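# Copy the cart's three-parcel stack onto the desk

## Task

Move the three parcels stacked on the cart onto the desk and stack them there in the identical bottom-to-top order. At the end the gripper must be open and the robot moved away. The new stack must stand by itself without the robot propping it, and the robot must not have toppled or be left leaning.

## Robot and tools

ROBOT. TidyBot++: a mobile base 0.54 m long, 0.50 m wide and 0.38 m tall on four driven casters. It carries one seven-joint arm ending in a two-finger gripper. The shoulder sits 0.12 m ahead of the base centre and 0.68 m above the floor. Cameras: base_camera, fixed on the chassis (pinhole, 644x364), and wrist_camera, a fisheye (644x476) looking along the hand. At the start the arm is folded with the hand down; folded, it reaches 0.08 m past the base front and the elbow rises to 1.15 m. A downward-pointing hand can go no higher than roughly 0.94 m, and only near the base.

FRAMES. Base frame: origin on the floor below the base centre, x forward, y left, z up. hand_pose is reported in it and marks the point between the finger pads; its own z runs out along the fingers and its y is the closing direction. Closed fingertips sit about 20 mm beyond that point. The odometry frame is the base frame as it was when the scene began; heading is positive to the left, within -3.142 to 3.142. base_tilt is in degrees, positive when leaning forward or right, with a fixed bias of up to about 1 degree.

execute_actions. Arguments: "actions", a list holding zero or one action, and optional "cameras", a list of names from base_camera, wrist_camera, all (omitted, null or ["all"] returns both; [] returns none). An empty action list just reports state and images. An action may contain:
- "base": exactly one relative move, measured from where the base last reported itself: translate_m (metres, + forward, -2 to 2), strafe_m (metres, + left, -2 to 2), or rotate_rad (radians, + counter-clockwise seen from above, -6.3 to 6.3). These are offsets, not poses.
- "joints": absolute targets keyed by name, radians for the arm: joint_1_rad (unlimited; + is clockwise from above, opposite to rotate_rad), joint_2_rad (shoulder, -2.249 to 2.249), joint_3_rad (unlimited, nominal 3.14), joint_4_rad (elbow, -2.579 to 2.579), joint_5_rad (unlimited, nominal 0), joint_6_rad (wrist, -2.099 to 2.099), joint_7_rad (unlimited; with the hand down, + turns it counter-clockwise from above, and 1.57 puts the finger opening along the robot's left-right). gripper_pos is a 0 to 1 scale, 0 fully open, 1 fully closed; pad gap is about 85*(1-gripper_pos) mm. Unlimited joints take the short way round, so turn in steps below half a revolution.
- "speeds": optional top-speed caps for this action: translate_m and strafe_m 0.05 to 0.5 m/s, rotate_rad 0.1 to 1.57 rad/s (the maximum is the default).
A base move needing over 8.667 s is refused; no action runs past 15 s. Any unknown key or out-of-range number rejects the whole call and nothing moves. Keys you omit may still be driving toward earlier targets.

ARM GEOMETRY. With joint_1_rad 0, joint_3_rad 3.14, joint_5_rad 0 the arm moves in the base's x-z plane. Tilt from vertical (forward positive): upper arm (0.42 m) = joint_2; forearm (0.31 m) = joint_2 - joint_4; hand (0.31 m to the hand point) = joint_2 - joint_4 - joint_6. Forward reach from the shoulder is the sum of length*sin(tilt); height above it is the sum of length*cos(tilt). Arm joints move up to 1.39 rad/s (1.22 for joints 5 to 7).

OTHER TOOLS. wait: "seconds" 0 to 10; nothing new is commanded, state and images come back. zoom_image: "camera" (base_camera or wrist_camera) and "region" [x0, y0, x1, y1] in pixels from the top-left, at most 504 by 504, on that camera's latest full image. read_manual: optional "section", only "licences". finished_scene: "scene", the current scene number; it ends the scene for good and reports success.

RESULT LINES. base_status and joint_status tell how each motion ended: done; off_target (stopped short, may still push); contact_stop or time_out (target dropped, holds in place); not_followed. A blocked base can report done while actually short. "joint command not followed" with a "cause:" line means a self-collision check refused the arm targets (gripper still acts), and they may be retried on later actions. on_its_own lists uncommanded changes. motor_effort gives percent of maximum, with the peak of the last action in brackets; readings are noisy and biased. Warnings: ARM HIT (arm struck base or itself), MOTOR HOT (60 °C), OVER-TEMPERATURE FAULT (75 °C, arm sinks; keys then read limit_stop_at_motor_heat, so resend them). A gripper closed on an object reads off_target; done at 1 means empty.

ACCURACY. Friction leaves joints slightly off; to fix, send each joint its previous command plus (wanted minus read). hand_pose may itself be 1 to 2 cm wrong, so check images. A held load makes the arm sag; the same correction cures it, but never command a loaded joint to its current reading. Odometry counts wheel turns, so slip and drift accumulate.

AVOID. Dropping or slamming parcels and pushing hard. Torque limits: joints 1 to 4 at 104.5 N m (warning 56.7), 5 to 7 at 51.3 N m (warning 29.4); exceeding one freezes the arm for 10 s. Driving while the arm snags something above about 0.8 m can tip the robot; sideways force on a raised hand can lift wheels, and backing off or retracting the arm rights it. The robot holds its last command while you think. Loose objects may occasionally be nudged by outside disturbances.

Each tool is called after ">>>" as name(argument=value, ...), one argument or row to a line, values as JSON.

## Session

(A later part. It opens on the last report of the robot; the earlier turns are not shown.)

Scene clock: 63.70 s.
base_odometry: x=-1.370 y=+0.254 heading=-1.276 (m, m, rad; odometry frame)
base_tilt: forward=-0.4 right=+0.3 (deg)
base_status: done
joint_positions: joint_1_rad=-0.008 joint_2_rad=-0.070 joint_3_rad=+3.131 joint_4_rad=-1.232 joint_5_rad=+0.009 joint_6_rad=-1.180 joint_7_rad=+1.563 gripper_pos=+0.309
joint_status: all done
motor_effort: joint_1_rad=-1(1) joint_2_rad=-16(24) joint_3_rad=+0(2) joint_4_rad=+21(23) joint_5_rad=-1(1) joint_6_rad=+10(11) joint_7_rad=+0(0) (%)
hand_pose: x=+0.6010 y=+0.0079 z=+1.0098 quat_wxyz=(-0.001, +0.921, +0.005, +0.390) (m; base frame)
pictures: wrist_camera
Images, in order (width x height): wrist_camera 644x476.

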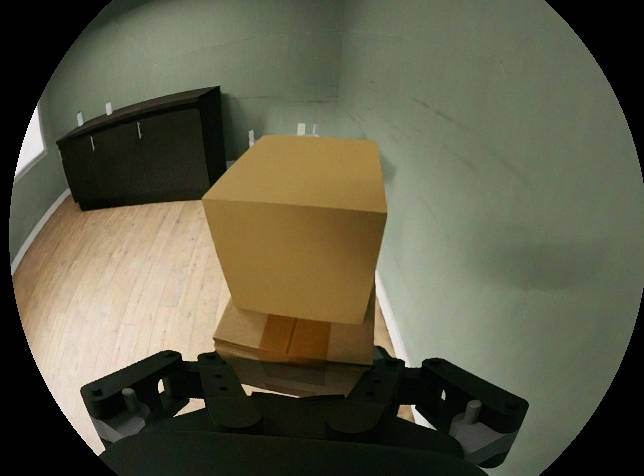

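>>> execute_actions(
  actions=[
    {"base":{"strafe_m":0.8},"speeds":{"strafe_m":0.35}},
  ],
  cameras=[],
)

>>> execute_actions(
  actions=[
    {"base":{"rotate_rad":3.19},"speeds":{"rotate_rad":0.7}},
  ],
)

Scene clock: 67.47 s.
base_odometry: x=-0.604 y=+0.486 heading=-1.276 (m, m, rad; odometry frame)
base_tilt: forward=-0.5 right=+0.3 (deg)
base_status: done
joint_positions: joint_1_rad=-0.008 joint_2_rad=-0.070 joint_3_rad=+3.131 joint_4_rad=-1.232 joint_5_rad=+0.009 joint_6_rad=-1.180 joint_7_rad=+1.563 gripper_pos=+0.309
joint_status: not commanded
motor_effort: joint_1_rad=+0(3) joint_2_rad=-16(18) joint_3_rad=+0(2) joint_4_rad=+21(21) joint_5_rad=-1(1) joint_6_rad=+11(11) joint_7_rad=+0(0) (%)
hand_pose: x=+0.6010 y=+0.0080 z=+1.0097 quat_wxyz=(-0.001, +0.921, +0.005, +0.389) (m; base frame)
pictures: none
No camera images: the call's "cameras" was empty. Leave "cameras" out to get every camera's image.

Scene clock: 72.77 s.
base_odometry: x=-0.604 y=+0.486 heading=+1.913 (m, m, rad; odometry frame)
base_tilt: forward=-0.4 right=+0.3 (deg)
base_status: done
joint_positions: joint_1_rad=-0.009 joint_2_rad=-0.070 joint_3_rad=+3.130 joint_4_rad=-1.232 joint_5_rad=+0.009 joint_6_rad=-1.180 joint_7_rad=+1.563 gripper_pos=+0.309
joint_status: not commanded
motor_effort: joint_1_rad=-1(3) joint_2_rad=-17(19) joint_3_rad=+0(3) joint_4_rad=+21(22) joint_5_rad=+0(2) joint_6_rad=+10(10) joint_7_rad=+1(0) (%)
hand_pose: x=+0.6009 y=+0.0090 z=+1.0097 quat_wxyz=(-0.001, +0.921, +0.006, +0.389) (m; base frame)
pictures: base_camera, wrist_camera
Images, in order (width x height): base_camera 644x364, wrist_camera 644x476.

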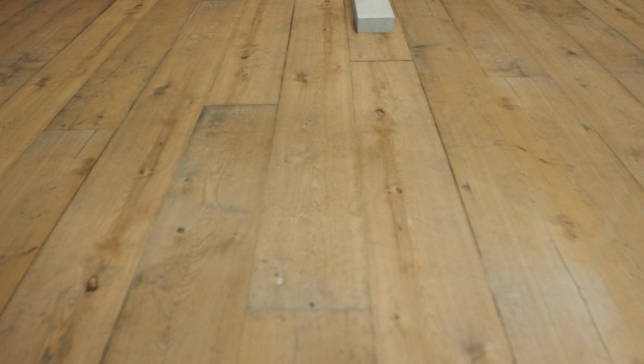

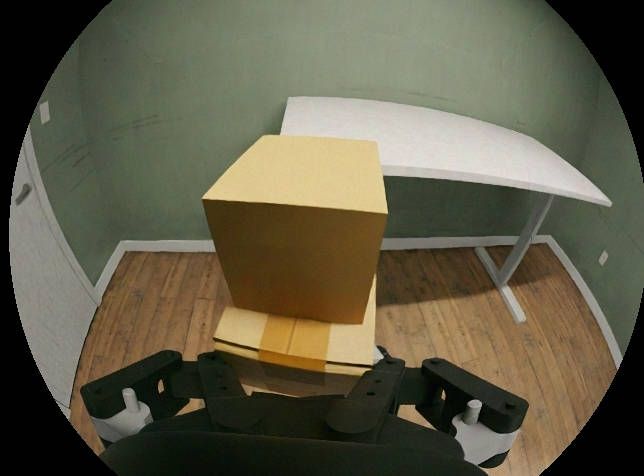

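>>> execute_actions(
  actions=[
    {"base":{"strafe_m":-0.4},"speeds":{"strafe_m":0.35}},
  ],
  cameras=[],
)

>>> execute_actions(
  actions=[
    {"base":{"translate_m":0.45},"speeds":{"translate_m":0.25}},
  ],
)

Scene clock: 75.27 s.
base_odometry: x=-0.227 y=+0.621 heading=+1.914 (m, m, rad; odometry frame)
base_tilt: forward=-0.4 right=+0.3 (deg)
base_status: done
joint_positions: joint_1_rad=-0.009 joint_2_rad=-0.070 joint_3_rad=+3.130 joint_4_rad=-1.232 joint_5_rad=+0.009 joint_6_rad=-1.180 joint_7_rad=+1.563 gripper_pos=+0.309
joint_status: not commanded
motor_effort: joint_1_rad=-1(2) joint_2_rad=-16(18) joint_3_rad=-1(3) joint_4_rad=+21(21) joint_5_rad=-1(0) joint_6_rad=+10(10) joint_7_rad=+1(1) (%)
hand_pose: x=+0.6009 y=+0.0091 z=+1.0097 quat_wxyz=(-0.001, +0.921, +0.006, +0.389) (m; base frame)
pictures: none
No camera images: the call's "cameras" was empty. Leave "cameras" out to get every camera's image.

Scene clock: 77.93 s.
base_odometry: x=-0.379 y=+1.045 heading=+1.914 (m, m, rad; odometry frame)
base_tilt: forward=-0.4 right=+0.3 (deg)
base_status: done
joint_positions: joint_1_rad=-0.009 joint_2_rad=-0.066 joint_3_rad=+3.130 joint_4_rad=-1.232 joint_5_rad=+0.009 joint_6_rad=-1.181 joint_7_rad=+1.563 gripper_pos=+0.309
joint_status: not commanded
motor_effort: joint_1_rad=-1(0) joint_2_rad=-16(20) joint_3_rad=+0(1) joint_4_rad=+21(22) joint_5_rad=-1(0) joint_6_rad=+10(11) joint_7_rad=+1(0) (%)
hand_pose: x=+0.6022 y=+0.0091 z=+1.0073 quat_wxyz=(-0.001, +0.922, +0.006, +0.387) (m; base frame)
pictures: base_camera, wrist_camera
Images, in order (width x height): base_camera 644x364, wrist_camera 644x476.

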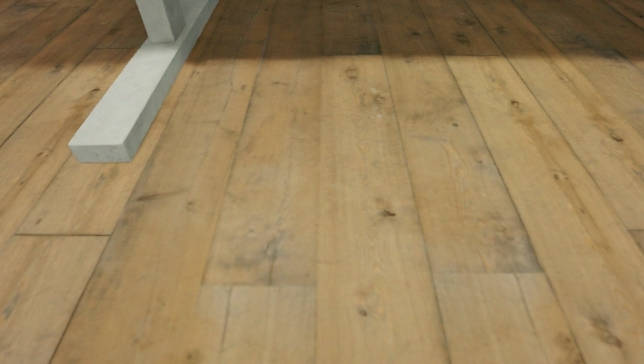

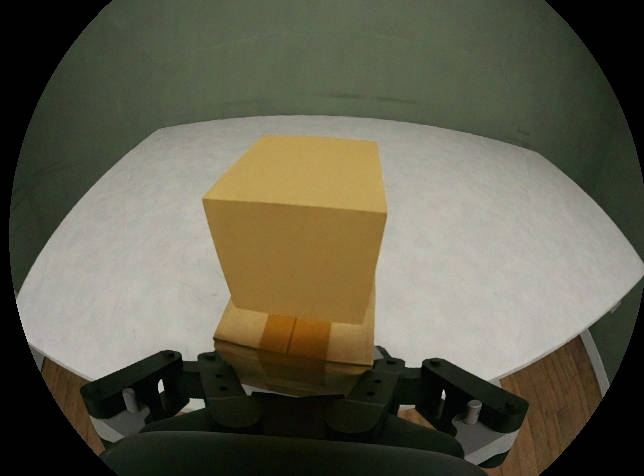

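>>> execute_actions(
  actions=[
    {"joints":{"joint_2_rad":-0.04,"joint_4_rad":-1.37,"joint_6_rad":-0.985}},
  ],
  cameras=[],
)

>>> execute_actions(
  actions=[
    {"joints":{"joint_2_rad":-0.02,"joint_4_rad":-1.43,"joint_6_rad":-0.905}},
  ],
  cameras=["wrist_camera"],
)

Scene clock: 79.30 s.
base_odometry: x=-0.379 y=+1.045 heading=+1.914 (m, m, rad; odometry frame)
base_tilt: forward=-0.4 right=+0.3 (deg)
base_status: not commanded
joint_positions: joint_1_rad=-0.009 joint_2_rad=-0.043 joint_3_rad=+3.130 joint_4_rad=-1.364 joint_5_rad=+0.009 joint_6_rad=-1.021 joint_7_rad=+1.563 gripper_pos=+0.309
joint_status: all done
motor_effort: joint_1_rad=-1(1) joint_2_rad=-17(20) joint_3_rad=+0(0) joint_4_rad=+20(22) joint_5_rad=+0(1) joint_6_rad=+9(10) joint_7_rad=+1(0) (%)
hand_pose: x=+0.6285 y=+0.0098 z=+0.9628 quat_wxyz=(-0.001, +0.921, +0.007, +0.389) (m; base frame)
pictures: none
No camera images: the call's "cameras" was empty. Leave "cameras" out to get every camera's image.

Scene clock: 80.07 s.
base_odometry: x=-0.379 y=+1.045 heading=+1.914 (m, m, rad; odometry frame)
base_tilt: forward=-0.4 right=+0.2 (deg)
base_status: not commanded
joint_positions: joint_1_rad=-0.009 joint_2_rad=-0.043 joint_3_rad=+3.130 joint_4_rad=-1.404 joint_5_rad=+0.009 joint_6_rad=-0.929 joint_7_rad=+1.563 gripper_pos=+0.309
joint_status: all done
motor_effort: joint_1_rad=+0(0) joint_2_rad=-14(17) joint_3_rad=+0(0) joint_4_rad=+18(20) joint_5_rad=-1(1) joint_6_rad=+7(10) joint_7_rad=+0(0) (%)
hand_pose: x=+0.6425 y=+0.0102 z=+0.9625 quat_wxyz=(-0.002, +0.911, +0.007, +0.413) (m; base frame)
pictures: wrist_camera
Images, in order (width x height): wrist_camera 644x476.

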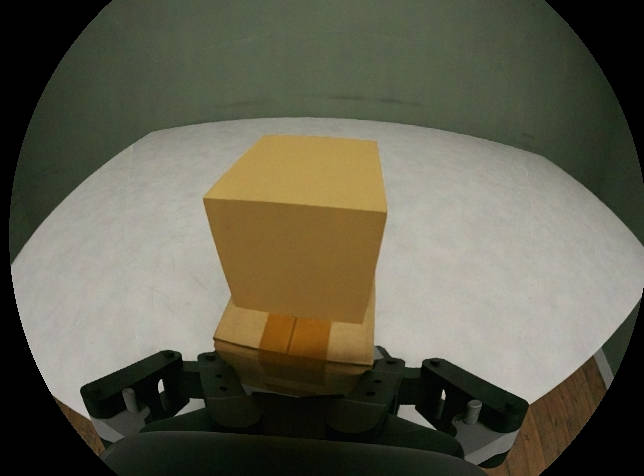

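>>> execute_actions(
  actions=[
    {"joints":{"gripper_pos":0,"joint_2_rad":-0.04,"joint_4_rad":-1.41}},
  ],
  cameras=["wrist_camera"],
)

>>> execute_actions(
  actions=[
    {"base":{"translate_m":-0.45},"joints":{"joint_2_rad":-0.07,"joint_4_rad":-1.38}},
  ],
  cameras=["wrist_camera"],
)

>>> execute_actions(
  actions=[
    {"base":{"rotate_rad":3.14}},
  ],
  cameras=[],
)

>>> execute_actions(
  actions=[
    {"base":{"translate_m":0.8},"joints":{"joint_2_rad":0.09,"joint_4_rad":-1.72,"joint_6_rad":-0.6}},
  ],
  cameras=[],
)

>>> execute_actions(
  actions=[
    {"base":{"strafe_m":-1.19}},
  ],
)

Scene clock: 81.60 s.
base_odometry: x=-0.379 y=+1.045 heading=+1.914 (m, m, rad; odometry frame)
base_tilt: forward=-0.5 right=+0.3 (deg)
base_status: not commanded
joint_positions: joint_1_rad=-0.009 joint_2_rad=-0.042 joint_3_rad=+3.130 joint_4_rad=-1.408 joint_5_rad=+0.009 joint_6_rad=-0.929 joint_7_rad=+1.563 gripper_pos=+0.000
joint_status: all done
motor_effort: joint_1_rad=-1(1) joint_2_rad=-18(19) joint_3_rad=+0(0) joint_4_rad=+21(21) joint_5_rad=-1(1) joint_6_rad=+9(10) joint_7_rad=+0(0) (%)
hand_pose: x=+0.6422 y=+0.0102 z=+0.9602 quat_wxyz=(-0.002, +0.912, +0.007, +0.411) (m; base frame)
pictures: wrist_camera
Images, in order (width x height): wrist_camera 644x476.

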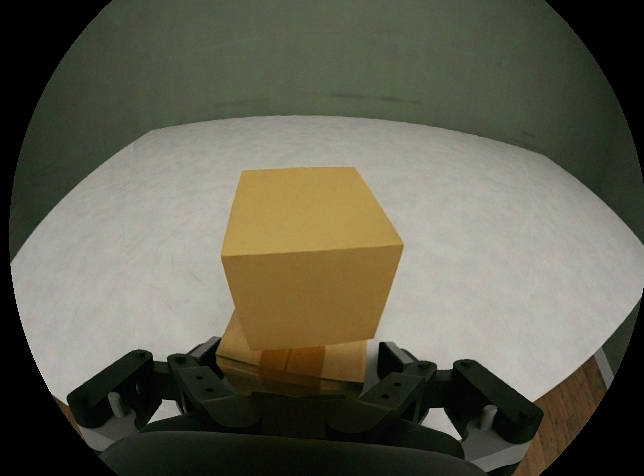

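Scene clock: 83.93 s.
base_odometry: x=-0.227 y=+0.621 heading=+1.914 (m, m, rad; odometry frame)
base_tilt: forward=-0.5 right=+0.3 (deg)
base_status: done
joint_positions: joint_1_rad=-0.009 joint_2_rad=-0.075 joint_3_rad=+3.130 joint_4_rad=-1.386 joint_5_rad=+0.009 joint_6_rad=-0.929 joint_7_rad=+1.563 gripper_pos=+0.000
joint_status: all done
motor_effort: joint_1_rad=-1(2) joint_2_rad=-16(23) joint_3_rad=+0(3) joint_4_rad=+21(22) joint_5_rad=-1(1) joint_6_rad=+9(10) joint_7_rad=+1(1) (%)
hand_pose: x=+0.6354 y=+0.0101 z=+0.9889 quat_wxyz=(-0.002, +0.900, +0.007, +0.436) (m; base frame)
pictures: wrist_camera
Images, in order (width x height): wrist_camera 644x476.

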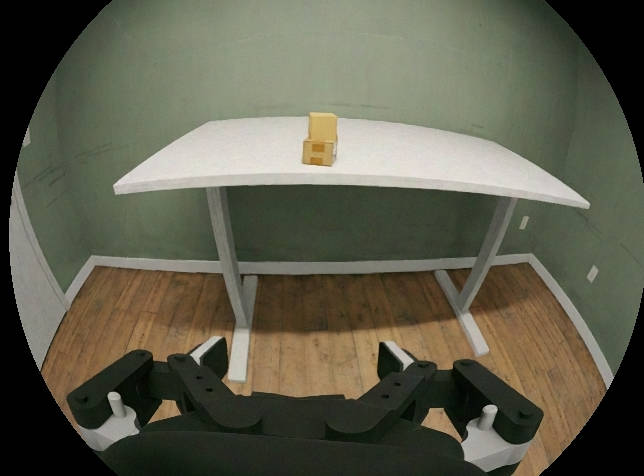

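Scene clock: 87.23 s.
base_odometry: x=-0.227 y=+0.621 heading=-1.230 (m, m, rad; odometry frame)
base_tilt: forward=-0.4 right=+0.2 (deg)
base_status: done
joint_positions: joint_1_rad=-0.010 joint_2_rad=-0.066 joint_3_rad=+3.130 joint_4_rad=-1.386 joint_5_rad=+0.009 joint_6_rad=-0.929 joint_7_rad=+1.563 gripper_pos=+0.000
joint_status: not commanded
motor_effort: joint_1_rad=-1(3) joint_2_rad=-16(20) joint_3_rad=+0(3) joint_4_rad=+21(21) joint_5_rad=-1(1) joint_6_rad=+9(10) joint_7_rad=+0(1) (%)
hand_pose: x=+0.6382 y=+0.0108 z=+0.9842 quat_wxyz=(-0.002, +0.902, +0.007, +0.432) (m; base frame)
pictures: none
No camera images: the call's "cameras" was empty. Leave "cameras" out to get every camera's image.

Scene clock: 90.13 s.
base_odometry: x=+0.041 y=-0.132 heading=-1.229 (m, m, rad; odometry frame)
base_tilt: forward=-0.4 right=+0.3 (deg)
base_status: done
joint_positions: joint_1_rad=-0.010 joint_2_rad=+0.092 joint_3_rad=+3.130 joint_4_rad=-1.719 joint_5_rad=+0.009 joint_6_rad=-0.631 joint_7_rad=+1.563 gripper_pos=+0.000
joint_status: all done
motor_effort: joint_1_rad=-1(1) joint_2_rad=-21(24) joint_3_rad=+0(1) joint_4_rad=+20(23) joint_5_rad=+0(0) joint_6_rad=+8(10) joint_7_rad=+0(1) (%)
hand_pose: x=+0.6632 y=+0.0115 z=+0.7883 quat_wxyz=(-0.002, +0.939, +0.009, +0.343) (m; base frame)
pictures: none
No camera images: the call's "cameras" was empty. Leave "cameras" out to get every camera's image.

Scene clock: 93.87 s.
base_odometry: x=-1.080 y=-0.532 heading=-1.229 (m, m, rad; odometry frame)
base_tilt: forward=-0.4 right=+0.3 (deg)
base_status: done
joint_positions: joint_1_rad=-0.010 joint_2_rad=+0.092 joint_3_rad=+3.130 joint_4_rad=-1.719 joint_5_rad=+0.009 joint_6_rad=-0.631 joint_7_rad=+1.563 gripper_pos=+0.000
joint_status: not commanded
motor_effort: joint_1_rad=-1(2) joint_2_rad=-21(22) joint_3_rad=-1(2) joint_4_rad=+20(20) joint_5_rad=-1(1) joint_6_rad=+9(8) joint_7_rad=+0(1) (%)
hand_pose: x=+0.6632 y=+0.0114 z=+0.7883 quat_wxyz=(-0.002, +0.939, +0.009, +0.343) (m; base frame)
pictures: base_camera, wrist_camera
Images, in order (width x height): base_camera 644x364, wrist_camera 644x476.

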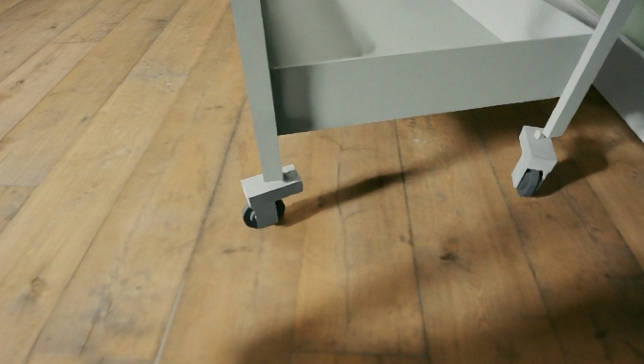

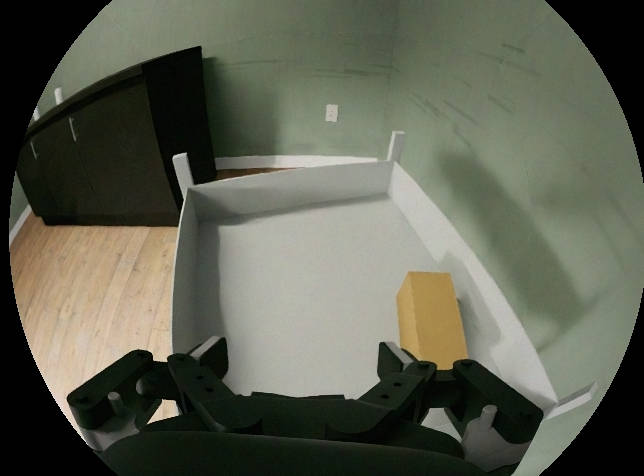

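>>> execute_actions(
  actions=[
    {"base":{"strafe_m":-0.125}},
  ],
)

Scene clock: 95.40 s.
base_odometry: x=-1.197 y=-0.574 heading=-1.228 (m, m, rad; odometry frame)
base_tilt: forward=-0.4 right=+0.3 (deg)
base_status: done
joint_positions: joint_1_rad=-0.007 joint_2_rad=+0.092 joint_3_rad=+3.131 joint_4_rad=-1.719 joint_5_rad=+0.009 joint_6_rad=-0.631 joint_7_rad=+1.563 gripper_pos=+0.000
joint_status: not commanded
motor_effort: joint_1_rad=-1(3) joint_2_rad=-21(23) joint_3_rad=+0(2) joint_4_rad=+20(21) joint_5_rad=-1(1) joint_6_rad=+8(9) joint_7_rad=+1(0) (%)
hand_pose: x=+0.6633 y=+0.0089 z=+0.7883 quat_wxyz=(-0.001, +0.939, +0.006, +0.343) (m; base frame)
pictures: base_camera, wrist_camera
Images, in order (width x height): base_camera 644x364, wrist_camera 644x476.

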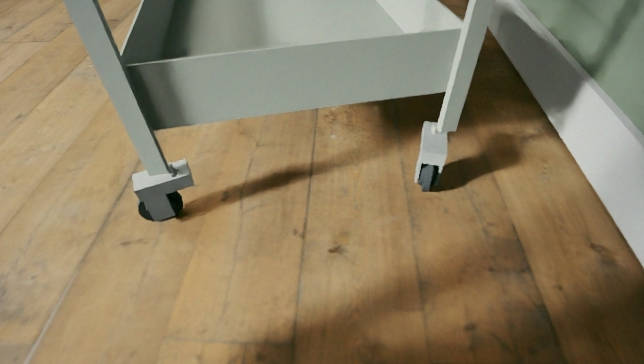

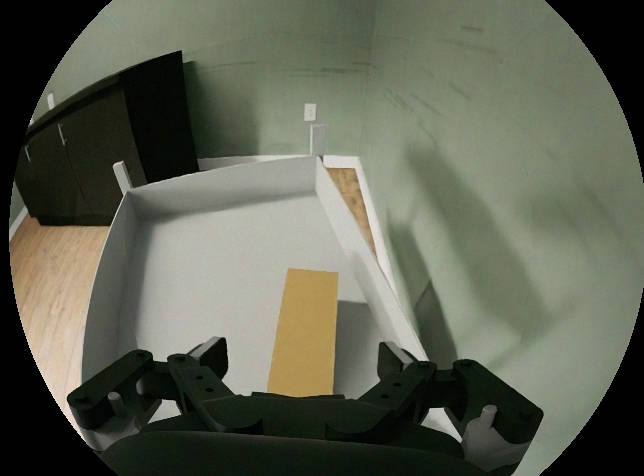

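>>> execute_actions(
  actions=[
    {"joints":{"joint_2_rad":0.25,"joint_4_rad":-1.85,"joint_6_rad":-0.31,"gripper_pos":0.1}},
  ],
  cameras=["wrist_camera"],
)

Scene clock: 97.13 s.
base_odometry: x=-1.197 y=-0.574 heading=-1.228 (m, m, rad; odometry frame)
base_tilt: forward=-0.5 right=+0.3 (deg)
base_status: not commanded
joint_positions: joint_1_rad=-0.007 joint_2_rad=+0.254 joint_3_rad=+3.131 joint_4_rad=-1.848 joint_5_rad=+0.009 joint_6_rad=-0.346 joint_7_rad=+1.563 gripper_pos=+0.100
joint_status: all done
motor_effort: joint_1_rad=-1(1) joint_2_rad=-26(29) joint_3_rad=-1(0) joint_4_rad=+18(20) joint_5_rad=-1(0) joint_6_rad=+9(9) joint_7_rad=+0(0) (%)
hand_pose: x=+0.6944 y=+0.0100 z=+0.6904 quat_wxyz=(-0.003, +0.941, +0.007, +0.340) (m; base frame)
pictures: wrist_camera
Images, in order (width x height): wrist_camera 644x476.

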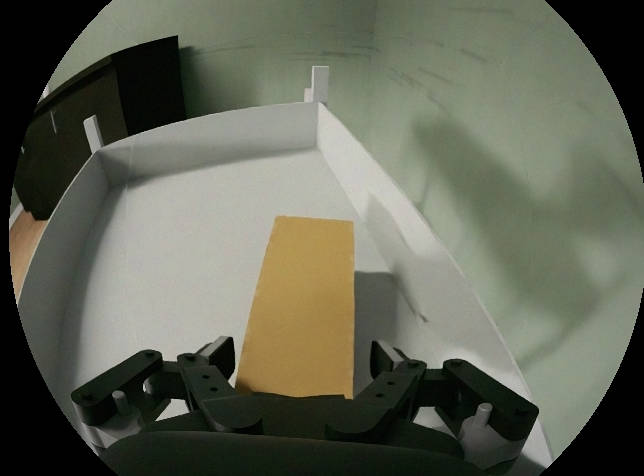

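>>> execute_actions(
  actions=[
    {"base":{"strafe_m":0.007},"joints":{"gripper_pos":0.03}},
  ],
  cameras=[],
)

>>> execute_actions(
  actions=[
    {"joints":{"joint_2_rad":0.3,"joint_4_rad":-1.885,"joint_6_rad":-0.22}},
  ],
  cameras=["wrist_camera"],
)

>>> execute_actions(
  actions=[
    {"joints":{"gripper_pos":1}},
  ],
  cameras=["wrist_camera"],
)

Scene clock: 98.03 s.
base_odometry: x=-1.191 y=-0.572 heading=-1.228 (m, m, rad; odometry frame)
base_tilt: forward=-0.5 right=+0.3 (deg)
base_status: done
joint_positions: joint_1_rad=-0.010 joint_2_rad=+0.254 joint_3_rad=+3.131 joint_4_rad=-1.848 joint_5_rad=+0.009 joint_6_rad=-0.346 joint_7_rad=+1.563 gripper_pos=+0.030
joint_status: all done
motor_effort: joint_1_rad=-1(3) joint_2_rad=-26(27) joint_3_rad=-1(3) joint_4_rad=+18(19) joint_5_rad=+0(1) joint_6_rad=+8(8) joint_7_rad=+0(0) (%)
hand_pose: x=+0.6944 y=+0.0118 z=+0.6904 quat_wxyz=(-0.003, +0.940, +0.008, +0.340) (m; base frame)
pictures: none
No camera images: the call's "cameras" was empty. Leave "cameras" out to get every camera's image.

Scene clock: 98.80 s.
base_odometry: x=-1.191 y=-0.572 heading=-1.228 (m, m, rad; odometry frame)
base_tilt: forward=-0.5 right=+0.3 (deg)
base_status: not commanded
joint_positions: joint_1_rad=-0.010 joint_2_rad=+0.288 joint_3_rad=+3.131 joint_4_rad=-1.874 joint_5_rad=+0.009 joint_6_rad=-0.249 joint_7_rad=+1.563 gripper_pos=+0.030
joint_status: all done
motor_effort: joint_1_rad=-1(2) joint_2_rad=-24(27) joint_3_rad=-1(2) joint_4_rad=+16(19) joint_5_rad=-1(1) joint_6_rad=+7(8) joint_7_rad=+0(1) (%)
hand_pose: x=+0.7072 y=+0.0123 z=+0.6784 quat_wxyz=(-0.004, +0.934, +0.008, +0.358) (m; base frame)
pictures: wrist_camera
Images, in order (width x height): wrist_camera 644x476.

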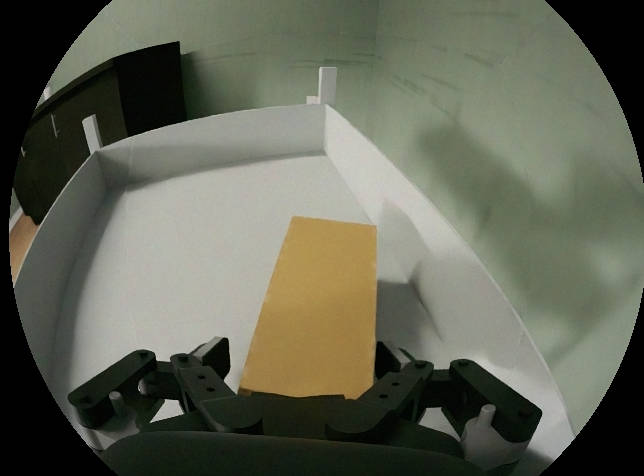

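Scene clock: 100.00 s.
base_odometry: x=-1.191 y=-0.572 heading=-1.228 (m, m, rad; odometry frame)
base_tilt: forward=-0.5 right=+0.3 (deg)
base_status: not commanded
joint_positions: joint_1_rad=-0.007 joint_2_rad=+0.270 joint_3_rad=+3.133 joint_4_rad=-1.869 joint_5_rad=+0.009 joint_6_rad=-0.239 joint_7_rad=+1.563 gripper_pos=+0.388
joint_status: gripper_pos off_target (ended at +0.388, target +1.000)
motor_effort: joint_1_rad=-1(4) joint_2_rad=-18(24) joint_3_rad=+0(4) joint_4_rad=+13(18) joint_5_rad=-1(3) joint_6_rad=+6(9) joint_7_rad=+0(0) (%)
hand_pose: x=+0.7111 y=+0.0101 z=+0.6934 quat_wxyz=(-0.003, +0.928, +0.007, +0.373) (m; base frame)
pictures: wrist_camera
Images, in order (width x height): wrist_camera 644x476.

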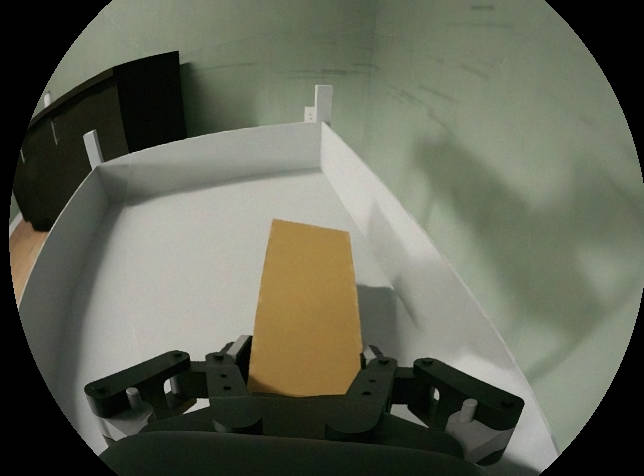

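>>> execute_actions(
  actions=[
    {"joints":{"gripper_pos":0.05,"joint_2_rad":0.26,"joint_4_rad":-1.86}},
  ],
  cameras=["wrist_camera"],
)

>>> execute_actions(
  actions=[
    {"base":{"translate_m":-0.03},"speeds":{"translate_m":0.05}},
  ],
  cameras=["wrist_camera"],
)

>>> execute_actions(
  actions=[
    {"joints":{"gripper_pos":1}},
  ],
  cameras=["wrist_camera"],
)

Scene clock: 101.77 s.
base_odometry: x=-1.191 y=-0.572 heading=-1.228 (m, m, rad; odometry frame)
base_tilt: forward=-0.4 right=+0.3 (deg)
base_status: not commanded
joint_positions: joint_1_rad=-0.007 joint_2_rad=+0.268 joint_3_rad=+3.133 joint_4_rad=-1.868 joint_5_rad=+0.009 joint_6_rad=-0.239 joint_7_rad=+1.563 gripper_pos=+0.050
joint_status: all done
motor_effort: joint_1_rad=-1(1) joint_2_rad=-26(27) joint_3_rad=+0(0) joint_4_rad=+18(18) joint_5_rad=-1(1) joint_6_rad=+8(9) joint_7_rad=+0(0) (%)
hand_pose: x=+0.7117 y=+0.0101 z=+0.6947 quat_wxyz=(-0.003, +0.927, +0.007, +0.374) (m; base frame)
pictures: wrist_camera
Images, in order (width x height): wrist_camera 644x476.

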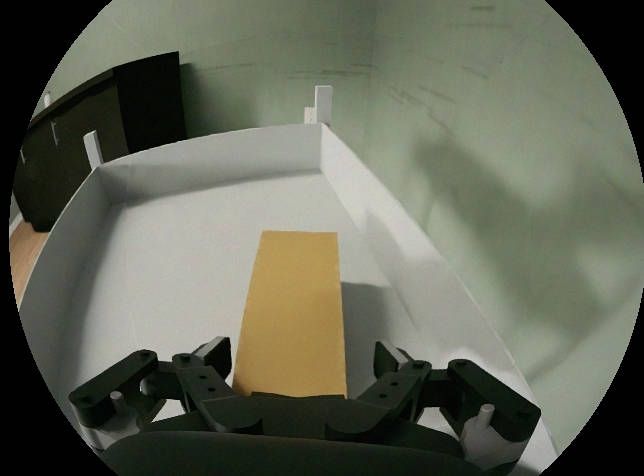

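Scene clock: 102.80 s.
base_odometry: x=-1.201 y=-0.543 heading=-1.228 (m, m, rad; odometry frame)
base_tilt: forward=-0.4 right=+0.3 (deg)
base_status: done
joint_positions: joint_1_rad=-0.007 joint_2_rad=+0.266 joint_3_rad=+3.133 joint_4_rad=-1.867 joint_5_rad=+0.009 joint_6_rad=-0.239 joint_7_rad=+1.563 gripper_pos=+0.050
joint_status: not commanded
motor_effort: joint_1_rad=-1(1) joint_2_rad=-26(29) joint_3_rad=+0(1) joint_4_rad=+18(19) joint_5_rad=+0(1) joint_6_rad=+9(9) joint_7_rad=+0(1) (%)
hand_pose: x=+0.7119 y=+0.0101 z=+0.6964 quat_wxyz=(-0.003, +0.927, +0.007, +0.375) (m; base frame)
pictures: wrist_camera
Images, in order (width x height): wrist_camera 644x476.

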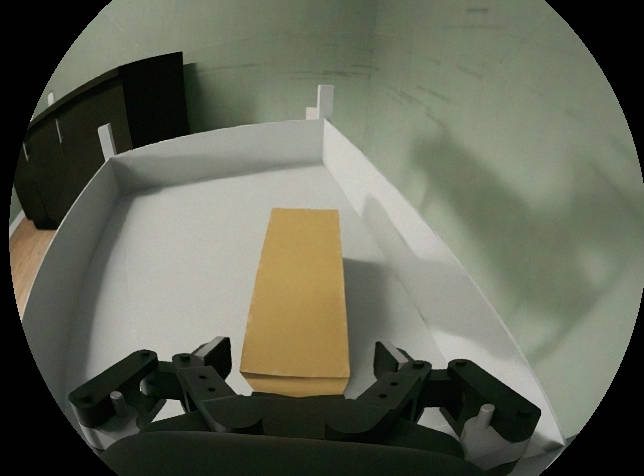

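Scene clock: 103.87 s.
base_odometry: x=-1.201 y=-0.543 heading=-1.228 (m, m, rad; odometry frame)
base_tilt: forward=-0.5 right=+0.3 (deg)
base_status: not commanded
joint_positions: joint_1_rad=-0.007 joint_2_rad=+0.265 joint_3_rad=+3.133 joint_4_rad=-1.867 joint_5_rad=+0.009 joint_6_rad=-0.239 joint_7_rad=+1.563 gripper_pos=+0.446
joint_status: gripper_pos off_target (ended at +0.446, target +1.000)
motor_effort: joint_1_rad=-1(0) joint_2_rad=-27(28) joint_3_rad=+0(0) joint_4_rad=+19(19) joint_5_rad=-1(1) joint_6_rad=+9(10) joint_7_rad=+1(0) (%)
hand_pose: x=+0.7120 y=+0.0101 z=+0.6974 quat_wxyz=(-0.003, +0.927, +0.007, +0.376) (m; base frame)
pictures: wrist_camera
Images, in order (width x height): wrist_camera 644x476.

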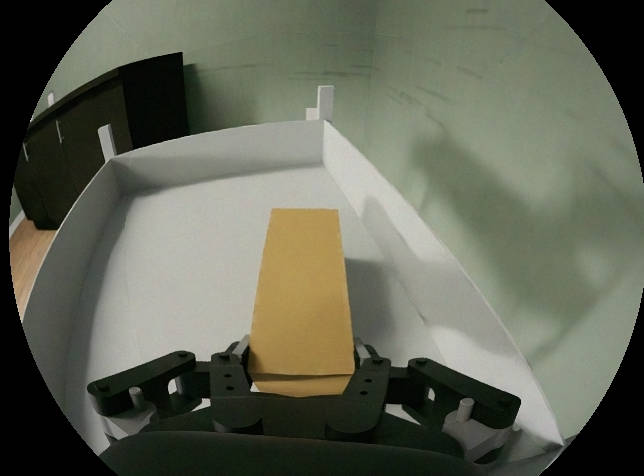

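>>> execute_actions(
  actions=[
    {"joints":{"joint_2_rad":0.10,"joint_4_rad":-1.72,"joint_6_rad":-0.56}},
  ],
  cameras=["wrist_camera"],
)

Scene clock: 105.60 s.
base_odometry: x=-1.201 y=-0.543 heading=-1.228 (m, m, rad; odometry frame)
base_tilt: forward=-0.5 right=+0.3 (deg)
base_status: not commanded
joint_positions: joint_1_rad=-0.007 joint_2_rad=+0.101 joint_3_rad=+3.133 joint_4_rad=-1.727 joint_5_rad=+0.009 joint_6_rad=-0.529 joint_7_rad=+1.563 gripper_pos=+0.446
joint_status: all done
motor_effort: joint_1_rad=-1(1) joint_2_rad=-23(30) joint_3_rad=+0(0) joint_4_rad=+21(22) joint_5_rad=+0(1) joint_6_rad=+10(10) joint_7_rad=+1(0) (%)
hand_pose: x=+0.6852 y=+0.0090 z=+0.8003 quat_wxyz=(-0.002, +0.924, +0.006, +0.382) (m; base frame)
pictures: wrist_camera
Images, in order (width x height): wrist_camera 644x476.

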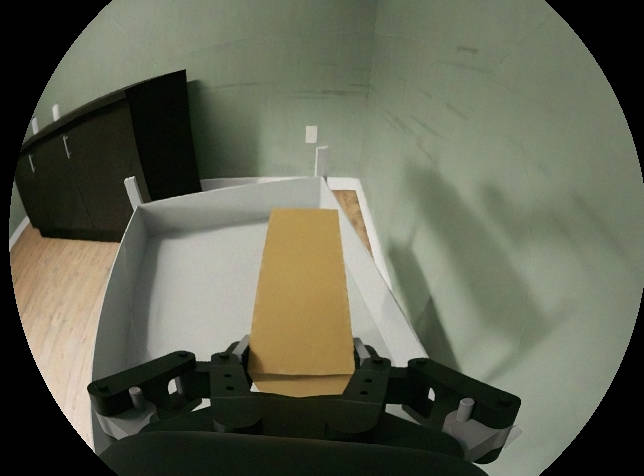

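>>> execute_actions(
  actions=[
    {"joints":{"joint_2_rad":0.0,"joint_4_rad":-1.35,"joint_6_rad":-1.04}},
  ],
  cameras=[],
)

>>> execute_actions(
  actions=[
    {"base":{"translate_m":-0.76},"joints":{"joint_2_rad":0.0,"joint_4_rad":-0.97,"joint_6_rad":-1.43}},
  ],
  cameras=[],
)

>>> execute_actions(
  actions=[
    {"base":{"strafe_m":1.1}},
  ],
  cameras=[],
)

>>> execute_actions(
  actions=[
    {"base":{"rotate_rad":3.14},"speeds":{"rotate_rad":1.0}},
  ],
)

Scene clock: 107.47 s.
base_odometry: x=-1.201 y=-0.543 heading=-1.228 (m, m, rad; odometry frame)
base_tilt: forward=-0.4 right=+0.3 (deg)
base_status: not commanded
joint_positions: joint_1_rad=-0.007 joint_2_rad=+0.005 joint_3_rad=+3.133 joint_4_rad=-1.360 joint_5_rad=+0.009 joint_6_rad=-1.010 joint_7_rad=+1.563 gripper_pos=+0.446
joint_status: all done
motor_effort: joint_1_rad=-1(1) joint_2_rad=-19(25) joint_3_rad=+0(0) joint_4_rad=+21(23) joint_5_rad=-1(1) joint_6_rad=+9(10) joint_7_rad=+0(1) (%)
hand_pose: x=+0.6446 y=+0.0076 z=+0.9428 quat_wxyz=(+0.000, +0.927, +0.004, +0.374) (m; base frame)
pictures: none
No camera images: the call's "cameras" was empty. Leave "cameras" out to get every camera's image.

Scene clock: 110.27 s.
base_odometry: x=-1.457 y=+0.173 heading=-1.228 (m, m, rad; odometry frame)
base_tilt: forward=-0.4 right=+0.3 (deg)
base_status: done
joint_positions: joint_1_rad=-0.007 joint_2_rad=+0.001 joint_3_rad=+3.133 joint_4_rad=-0.982 joint_5_rad=+0.009 joint_6_rad=-1.403 joint_7_rad=+1.563 gripper_pos=+0.446
joint_status: all done
motor_effort: joint_1_rad=-1(1) joint_2_rad=-16(24) joint_3_rad=+0(1) joint_4_rad=+18(22) joint_5_rad=+0(1) joint_6_rad=+8(9) joint_7_rad=+1(0) (%)
hand_pose: x=+0.5945 y=+0.0064 z=+1.0500 quat_wxyz=(+0.000, +0.930, +0.003, +0.369) (m; base frame)
pictures: none
No camera images: the call's "cameras" was empty. Leave "cameras" out to get every camera's image.

Scene clock: 113.83 s.
base_odometry: x=-0.420 y=+0.543 heading=-1.228 (m, m, rad; odometry frame)
base_tilt: forward=-0.5 right=+0.3 (deg)
base_status: done
joint_positions: joint_1_rad=-0.008 joint_2_rad=+0.001 joint_3_rad=+3.133 joint_4_rad=-0.982 joint_5_rad=+0.009 joint_6_rad=-1.403 joint_7_rad=+1.563 gripper_pos=+0.446
joint_status: not commanded
motor_effort: joint_1_rad=+0(3) joint_2_rad=-17(19) joint_3_rad=+0(2) joint_4_rad=+19(19) joint_5_rad=+0(1) joint_6_rad=+10(10) joint_7_rad=+0(0) (%)
hand_pose: x=+0.5945 y=+0.0066 z=+1.0500 quat_wxyz=(+0.000, +0.930, +0.003, +0.369) (m; base frame)
pictures: none
No camera images: the call's "cameras" was empty. Leave "cameras" out to get every camera's image.

Scene clock: 117.90 s.
base_odometry: x=-0.421 y=+0.543 heading=+1.911 (m, m, rad; odometry frame)
base_tilt: forward=-0.5 right=+0.3 (deg)
base_status: done
joint_positions: joint_1_rad=-0.009 joint_2_rad=+0.002 joint_3_rad=+3.132 joint_4_rad=-0.982 joint_5_rad=+0.009 joint_6_rad=-1.403 joint_7_rad=+1.563 gripper_pos=+0.446
joint_status: not commanded
motor_effort: joint_1_rad=+0(3) joint_2_rad=-17(19) joint_3_rad=+0(3) joint_4_rad=+19(19) joint_5_rad=+0(2) joint_6_rad=+9(10) joint_7_rad=+1(0) (%)
hand_pose: x=+0.5946 y=+0.0077 z=+1.0498 quat_wxyz=(-0.001, +0.930, +0.004, +0.368) (m; base frame)
pictures: base_camera, wrist_camera
Images, in order (width x height): base_camera 644x364, wrist_camera 644x476.

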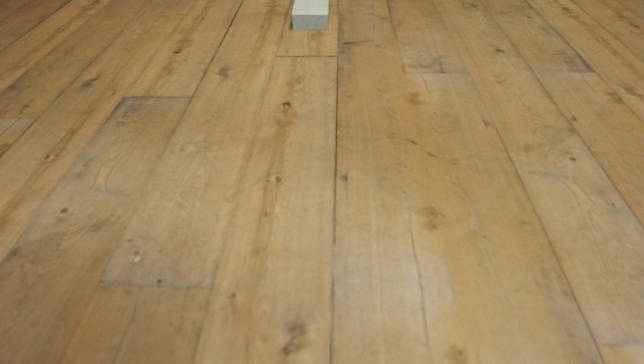

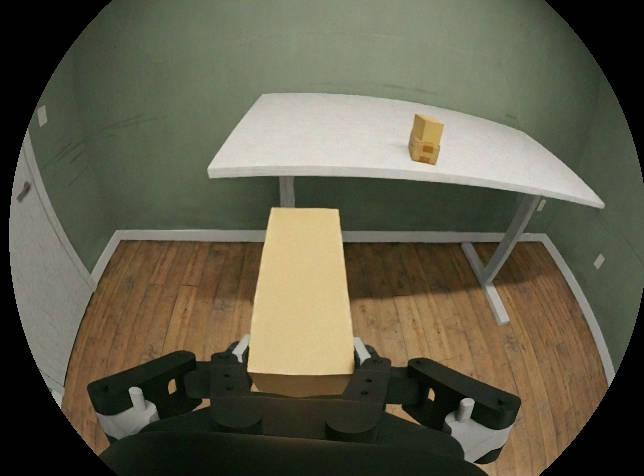

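>>> execute_actions(
  actions=[
    {"base":{"translate_m":0.49},"speeds":{"translate_m":0.35}},
  ],
  cameras=["wrist_camera"],
)

>>> execute_actions(
  actions=[
    {"joints":{"joint_4_rad":-1.15,"joint_6_rad":-1.195}},
  ],
  cameras=[],
)

>>> execute_actions(
  actions=[
    {"joints":{"joint_4_rad":-1.21,"joint_6_rad":-1.135}},
  ],
  cameras=["wrist_camera"],
)

Scene clock: 120.80 s.
base_odometry: x=-0.585 y=+1.005 heading=+1.912 (m, m, rad; odometry frame)
base_tilt: forward=-0.4 right=+0.3 (deg)
base_status: done
joint_positions: joint_1_rad=-0.009 joint_2_rad=+0.007 joint_3_rad=+3.132 joint_4_rad=-0.982 joint_5_rad=+0.009 joint_6_rad=-1.404 joint_7_rad=+1.563 gripper_pos=+0.446
joint_status: not commanded
motor_effort: joint_1_rad=-1(1) joint_2_rad=-17(20) joint_3_rad=+0(1) joint_4_rad=+18(20) joint_5_rad=+0(1) joint_6_rad=+9(10) joint_7_rad=+0(0) (%)
hand_pose: x=+0.5963 y=+0.0077 z=+1.0474 quat_wxyz=(-0.001, +0.931, +0.004, +0.366) (m; base frame)
pictures: wrist_camera
Images, in order (width x height): wrist_camera 644x476.

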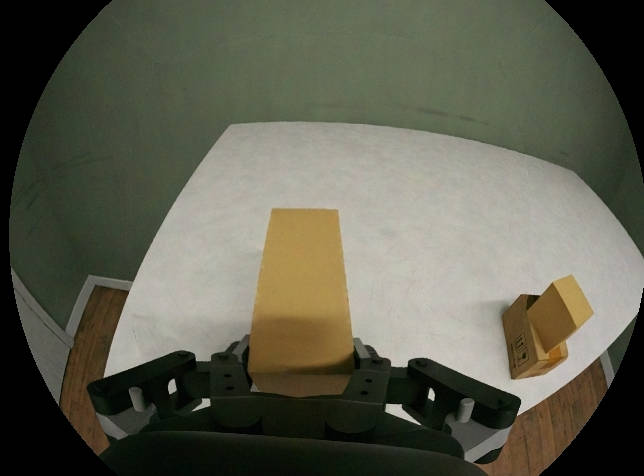

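Scene clock: 121.93 s.
base_odometry: x=-0.585 y=+1.005 heading=+1.912 (m, m, rad; odometry frame)
base_tilt: forward=-0.4 right=+0.2 (deg)
base_status: not commanded
joint_positions: joint_1_rad=-0.009 joint_2_rad=+0.008 joint_3_rad=+3.132 joint_4_rad=-1.148 joint_5_rad=+0.009 joint_6_rad=-1.234 joint_7_rad=+1.563 gripper_pos=+0.446
joint_status: all done
motor_effort: joint_1_rad=-1(0) joint_2_rad=-18(20) joint_3_rad=+0(0) joint_4_rad=+20(21) joint_5_rad=+0(0) joint_6_rad=+9(11) joint_7_rad=+0(0) (%)
hand_pose: x=+0.6222 y=+0.0083 z=+1.0017 quat_wxyz=(-0.001, +0.930, +0.005, +0.367) (m; base frame)
pictures: none
No camera images: the call's "cameras" was empty. Leave "cameras" out to get every camera's image.

Scene clock: 122.73 s.
base_odometry: x=-0.585 y=+1.005 heading=+1.912 (m, m, rad; odometry frame)
base_tilt: forward=-0.4 right=+0.3 (deg)
base_status: not commanded
joint_positions: joint_1_rad=-0.009 joint_2_rad=+0.007 joint_3_rad=+3.132 joint_4_rad=-1.207 joint_5_rad=+0.009 joint_6_rad=-1.170 joint_7_rad=+1.563 gripper_pos=+0.446
joint_status: all done
motor_effort: joint_1_rad=-1(1) joint_2_rad=-20(21) joint_3_rad=+0(0) joint_4_rad=+21(21) joint_5_rad=+0(1) joint_6_rad=+9(9) joint_7_rad=+0(0) (%)
hand_pose: x=+0.6303 y=+0.0085 z=+0.9862 quat_wxyz=(-0.001, +0.929, +0.005, +0.370) (m; base frame)
pictures: wrist_camera
Images, in order (width x height): wrist_camera 644x476.

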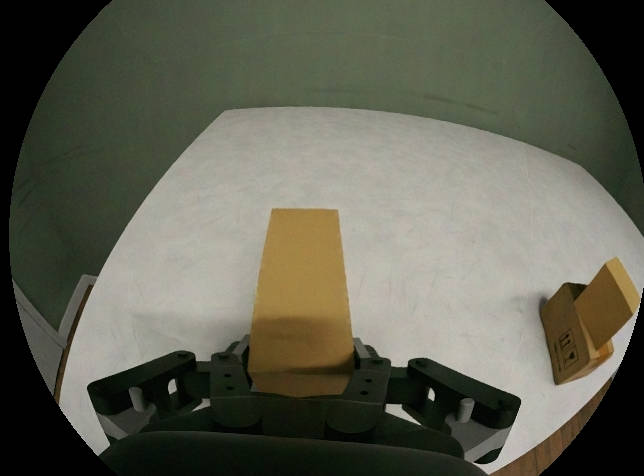

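>>> execute_actions(
  actions=[
    {"joints":{"joint_4_rad":-1.26,"joint_6_rad":-1.08}},
  ],
  cameras=[],
)

>>> execute_actions(
  actions=[
    {"joints":{"joint_4_rad":-1.31,"joint_6_rad":-1.03}},
  ],
  cameras=["wrist_camera"],
)

Scene clock: 123.77 s.
base_odometry: x=-0.585 y=+1.005 heading=+1.912 (m, m, rad; odometry frame)
base_tilt: forward=-0.4 right=+0.3 (deg)
base_status: not commanded
joint_positions: joint_1_rad=-0.009 joint_2_rad=-0.001 joint_3_rad=+3.132 joint_4_rad=-1.242 joint_5_rad=+0.009 joint_6_rad=-1.113 joint_7_rad=+1.563 gripper_pos=+0.446
joint_status: all done
motor_effort: joint_1_rad=+0(0) joint_2_rad=-17(19) joint_3_rad=+0(0) joint_4_rad=+19(21) joint_5_rad=+0(1) joint_6_rad=+8(10) joint_7_rad=+1(0) (%)
hand_pose: x=+0.6362 y=+0.0087 z=+0.9847 quat_wxyz=(-0.001, +0.923, +0.005, +0.384) (m; base frame)
pictures: none
No camera images: the call's "cameras" was empty. Leave "cameras" out to get every camera's image.

Scene clock: 124.50 s.
base_odometry: x=-0.585 y=+1.005 heading=+1.912 (m, m, rad; odometry frame)
base_tilt: forward=-0.4 right=+0.3 (deg)
base_status: not commanded
joint_positions: joint_1_rad=-0.009 joint_2_rad=-0.015 joint_3_rad=+3.132 joint_4_rad=-1.280 joint_5_rad=+0.009 joint_6_rad=-1.057 joint_7_rad=+1.563 gripper_pos=+0.446
joint_status: all done
motor_effort: joint_1_rad=-1(1) joint_2_rad=-13(16) joint_3_rad=+1(0) joint_4_rad=+17(18) joint_5_rad=+0(0) joint_6_rad=+8(9) joint_7_rad=+1(1) (%)
hand_pose: x=+0.6397 y=+0.0089 z=+0.9849 quat_wxyz=(-0.001, +0.917, +0.005, +0.399) (m; base frame)
pictures: wrist_camera
Images, in order (width x height): wrist_camera 644x476.

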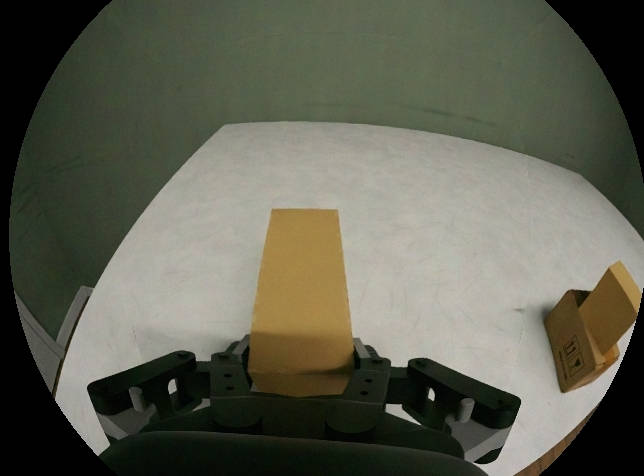

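>>> execute_actions(
  actions=[
    {"joints":{"joint_2_rad":-0.015,"joint_4_rad":-1.245,"joint_6_rad":-1.15}},
  ],
  cameras=[],
)

>>> execute_actions(
  actions=[
    {"joints":{"gripper_pos":0}},
  ],
  cameras=[],
)

>>> execute_actions(
  actions=[
    {"base":{"translate_m":-0.12}},
  ],
  cameras=[],
)

>>> execute_actions(
  actions=[
    {"base":{"strafe_m":-0.25},"joints":{"joint_2_rad":-0.04}},
  ],
  cameras=["wrist_camera"],
)

Scene clock: 125.97 s.
base_odometry: x=-0.585 y=+1.005 heading=+1.912 (m, m, rad; odometry frame)
base_tilt: forward=-0.4 right=+0.2 (deg)
base_status: not commanded
joint_positions: joint_1_rad=-0.009 joint_2_rad=-0.012 joint_3_rad=+3.132 joint_4_rad=-1.252 joint_5_rad=+0.009 joint_6_rad=-1.114 joint_7_rad=+1.563 gripper_pos=+0.446
joint_status: all done
motor_effort: joint_1_rad=-1(1) joint_2_rad=-18(20) joint_3_rad=+0(0) joint_4_rad=+20(21) joint_5_rad=-1(0) joint_6_rad=+8(10) joint_7_rad=+0(1) (%)
hand_pose: x=+0.6316 y=+0.0086 z=+0.9848 quat_wxyz=(-0.001, +0.924, +0.005, +0.384) (m; base frame)
pictures: none
No camera images: the call's "cameras" was empty. Leave "cameras" out to get every camera's image.

Scene clock: 127.07 s.
base_odometry: x=-0.585 y=+1.005 heading=+1.912 (m, m, rad; odometry frame)
base_tilt: forward=-0.4 right=+0.2 (deg)
base_status: not commanded
joint_positions: joint_1_rad=-0.009 joint_2_rad=-0.012 joint_3_rad=+3.132 joint_4_rad=-1.252 joint_5_rad=+0.009 joint_6_rad=-1.114 joint_7_rad=+1.563 gripper_pos=+0.000
joint_status: all done
motor_effort: joint_1_rad=-1(1) joint_2_rad=-18(19) joint_3_rad=+0(0) joint_4_rad=+20(20) joint_5_rad=-1(0) joint_6_rad=+9(9) joint_7_rad=+0(0) (%)
hand_pose: x=+0.6315 y=+0.0086 z=+0.9848 quat_wxyz=(-0.001, +0.924, +0.005, +0.383) (m; base frame)
pictures: none
No camera images: the call's "cameras" was empty. Leave "cameras" out to get every camera's image.

Scene clock: 128.50 s.
base_odometry: x=-0.544 y=+0.891 heading=+1.913 (m, m, rad; odometry frame)
base_tilt: forward=-0.4 right=+0.3 (deg)
base_status: done
joint_positions: joint_1_rad=-0.009 joint_2_rad=-0.018 joint_3_rad=+3.132 joint_4_rad=-1.252 joint_5_rad=+0.009 joint_6_rad=-1.116 joint_7_rad=+1.563 gripper_pos=+0.000
joint_status: not commanded
motor_effort: joint_1_rad=-1(2) joint_2_rad=-18(22) joint_3_rad=+0(1) joint_4_rad=+20(20) joint_5_rad=-1(1) joint_6_rad=+9(9) joint_7_rad=+0(1) (%)
hand_pose: x=+0.6292 y=+0.0086 z=+0.9879 quat_wxyz=(-0.001, +0.923, +0.005, +0.386) (m; base frame)
pictures: none
No camera images: the call's "cameras" was empty. Leave "cameras" out to get every camera's image.

Scene clock: 130.27 s.
base_odometry: x=-0.309 y=+0.975 heading=+1.912 (m, m, rad; odometry frame)
base_tilt: forward=-0.4 right=+0.3 (deg)
base_status: done
joint_positions: joint_1_rad=-0.008 joint_2_rad=-0.032 joint_3_rad=+3.133 joint_4_rad=-1.251 joint_5_rad=+0.009 joint_6_rad=-1.116 joint_7_rad=+1.563 gripper_pos=+0.000
joint_status: all done
motor_effort: joint_1_rad=-1(3) joint_2_rad=-17(19) joint_3_rad=-1(3) joint_4_rad=+20(20) joint_5_rad=-1(1) joint_6_rad=+9(9) joint_7_rad=+0(0) (%)
hand_pose: x=+0.6250 y=+0.0076 z=+0.9952 quat_wxyz=(-0.001, +0.920, +0.004, +0.392) (m; base frame)
pictures: wrist_camera
Images, in order (width x height): wrist_camera 644x476.

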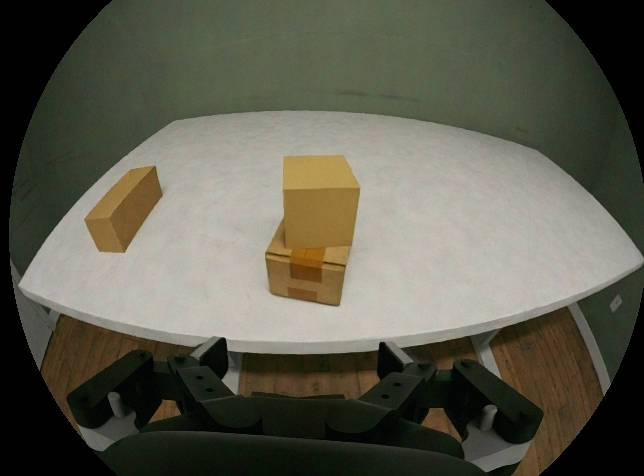

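>>> execute_actions(
  actions=[
    {"base":{"rotate_rad":-0.2},"joints":{"joint_4_rad":-1.31,"joint_6_rad":-1.03}},
  ],
  cameras=[],
)

>>> execute_actions(
  actions=[
    {"base":{"strafe_m":0.135}},
  ],
  cameras=["wrist_camera"],
)

Scene clock: 131.60 s.
base_odometry: x=-0.308 y=+0.975 heading=+1.712 (m, m, rad; odometry frame)
base_tilt: forward=-0.4 right=+0.3 (deg)
base_status: done
joint_positions: joint_1_rad=-0.005 joint_2_rad=-0.034 joint_3_rad=+3.136 joint_4_rad=-1.306 joint_5_rad=+0.009 joint_6_rad=-1.064 joint_7_rad=+1.563 gripper_pos=+0.000
joint_status: all done
motor_effort: joint_1_rad=+0(2) joint_2_rad=-17(19) joint_3_rad=+0(2) joint_4_rad=+20(21) joint_5_rad=+0(1) joint_6_rad=+9(9) joint_7_rad=+0(1) (%)
hand_pose: x=+0.6295 y=+0.0044 z=+0.9793 quat_wxyz=(+0.001, +0.920, +0.001, +0.392) (m; base frame)
pictures: none
No camera images: the call's "cameras" was empty. Leave "cameras" out to get every camera's image.

Scene clock: 133.00 s.
base_odometry: x=-0.442 y=+0.956 heading=+1.711 (m, m, rad; odometry frame)
base_tilt: forward=-0.4 right=+0.3 (deg)
base_status: done
joint_positions: joint_1_rad=-0.009 joint_2_rad=-0.034 joint_3_rad=+3.131 joint_4_rad=-1.306 joint_5_rad=+0.009 joint_6_rad=-1.064 joint_7_rad=+1.563 gripper_pos=+0.000
joint_status: not commanded
motor_effort: joint_1_rad=+0(3) joint_2_rad=-17(18) joint_3_rad=+1(3) joint_4_rad=+20(20) joint_5_rad=+0(2) joint_6_rad=+8(9) joint_7_rad=+0(1) (%)
hand_pose: x=+0.6294 y=+0.0090 z=+0.9793 quat_wxyz=(-0.001, +0.920, +0.006, +0.392) (m; base frame)
pictures: wrist_camera
Images, in order (width x height): wrist_camera 644x476.

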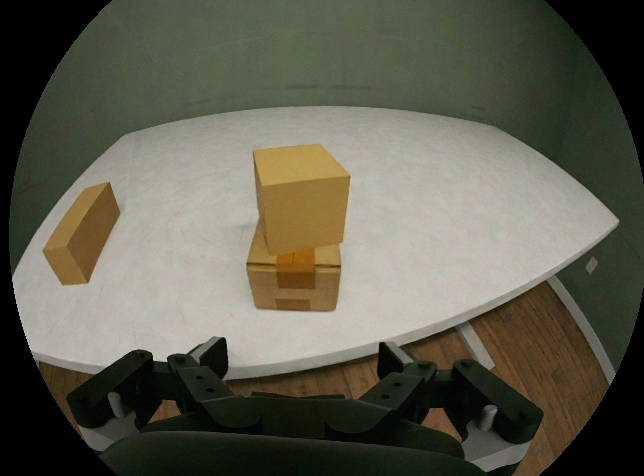

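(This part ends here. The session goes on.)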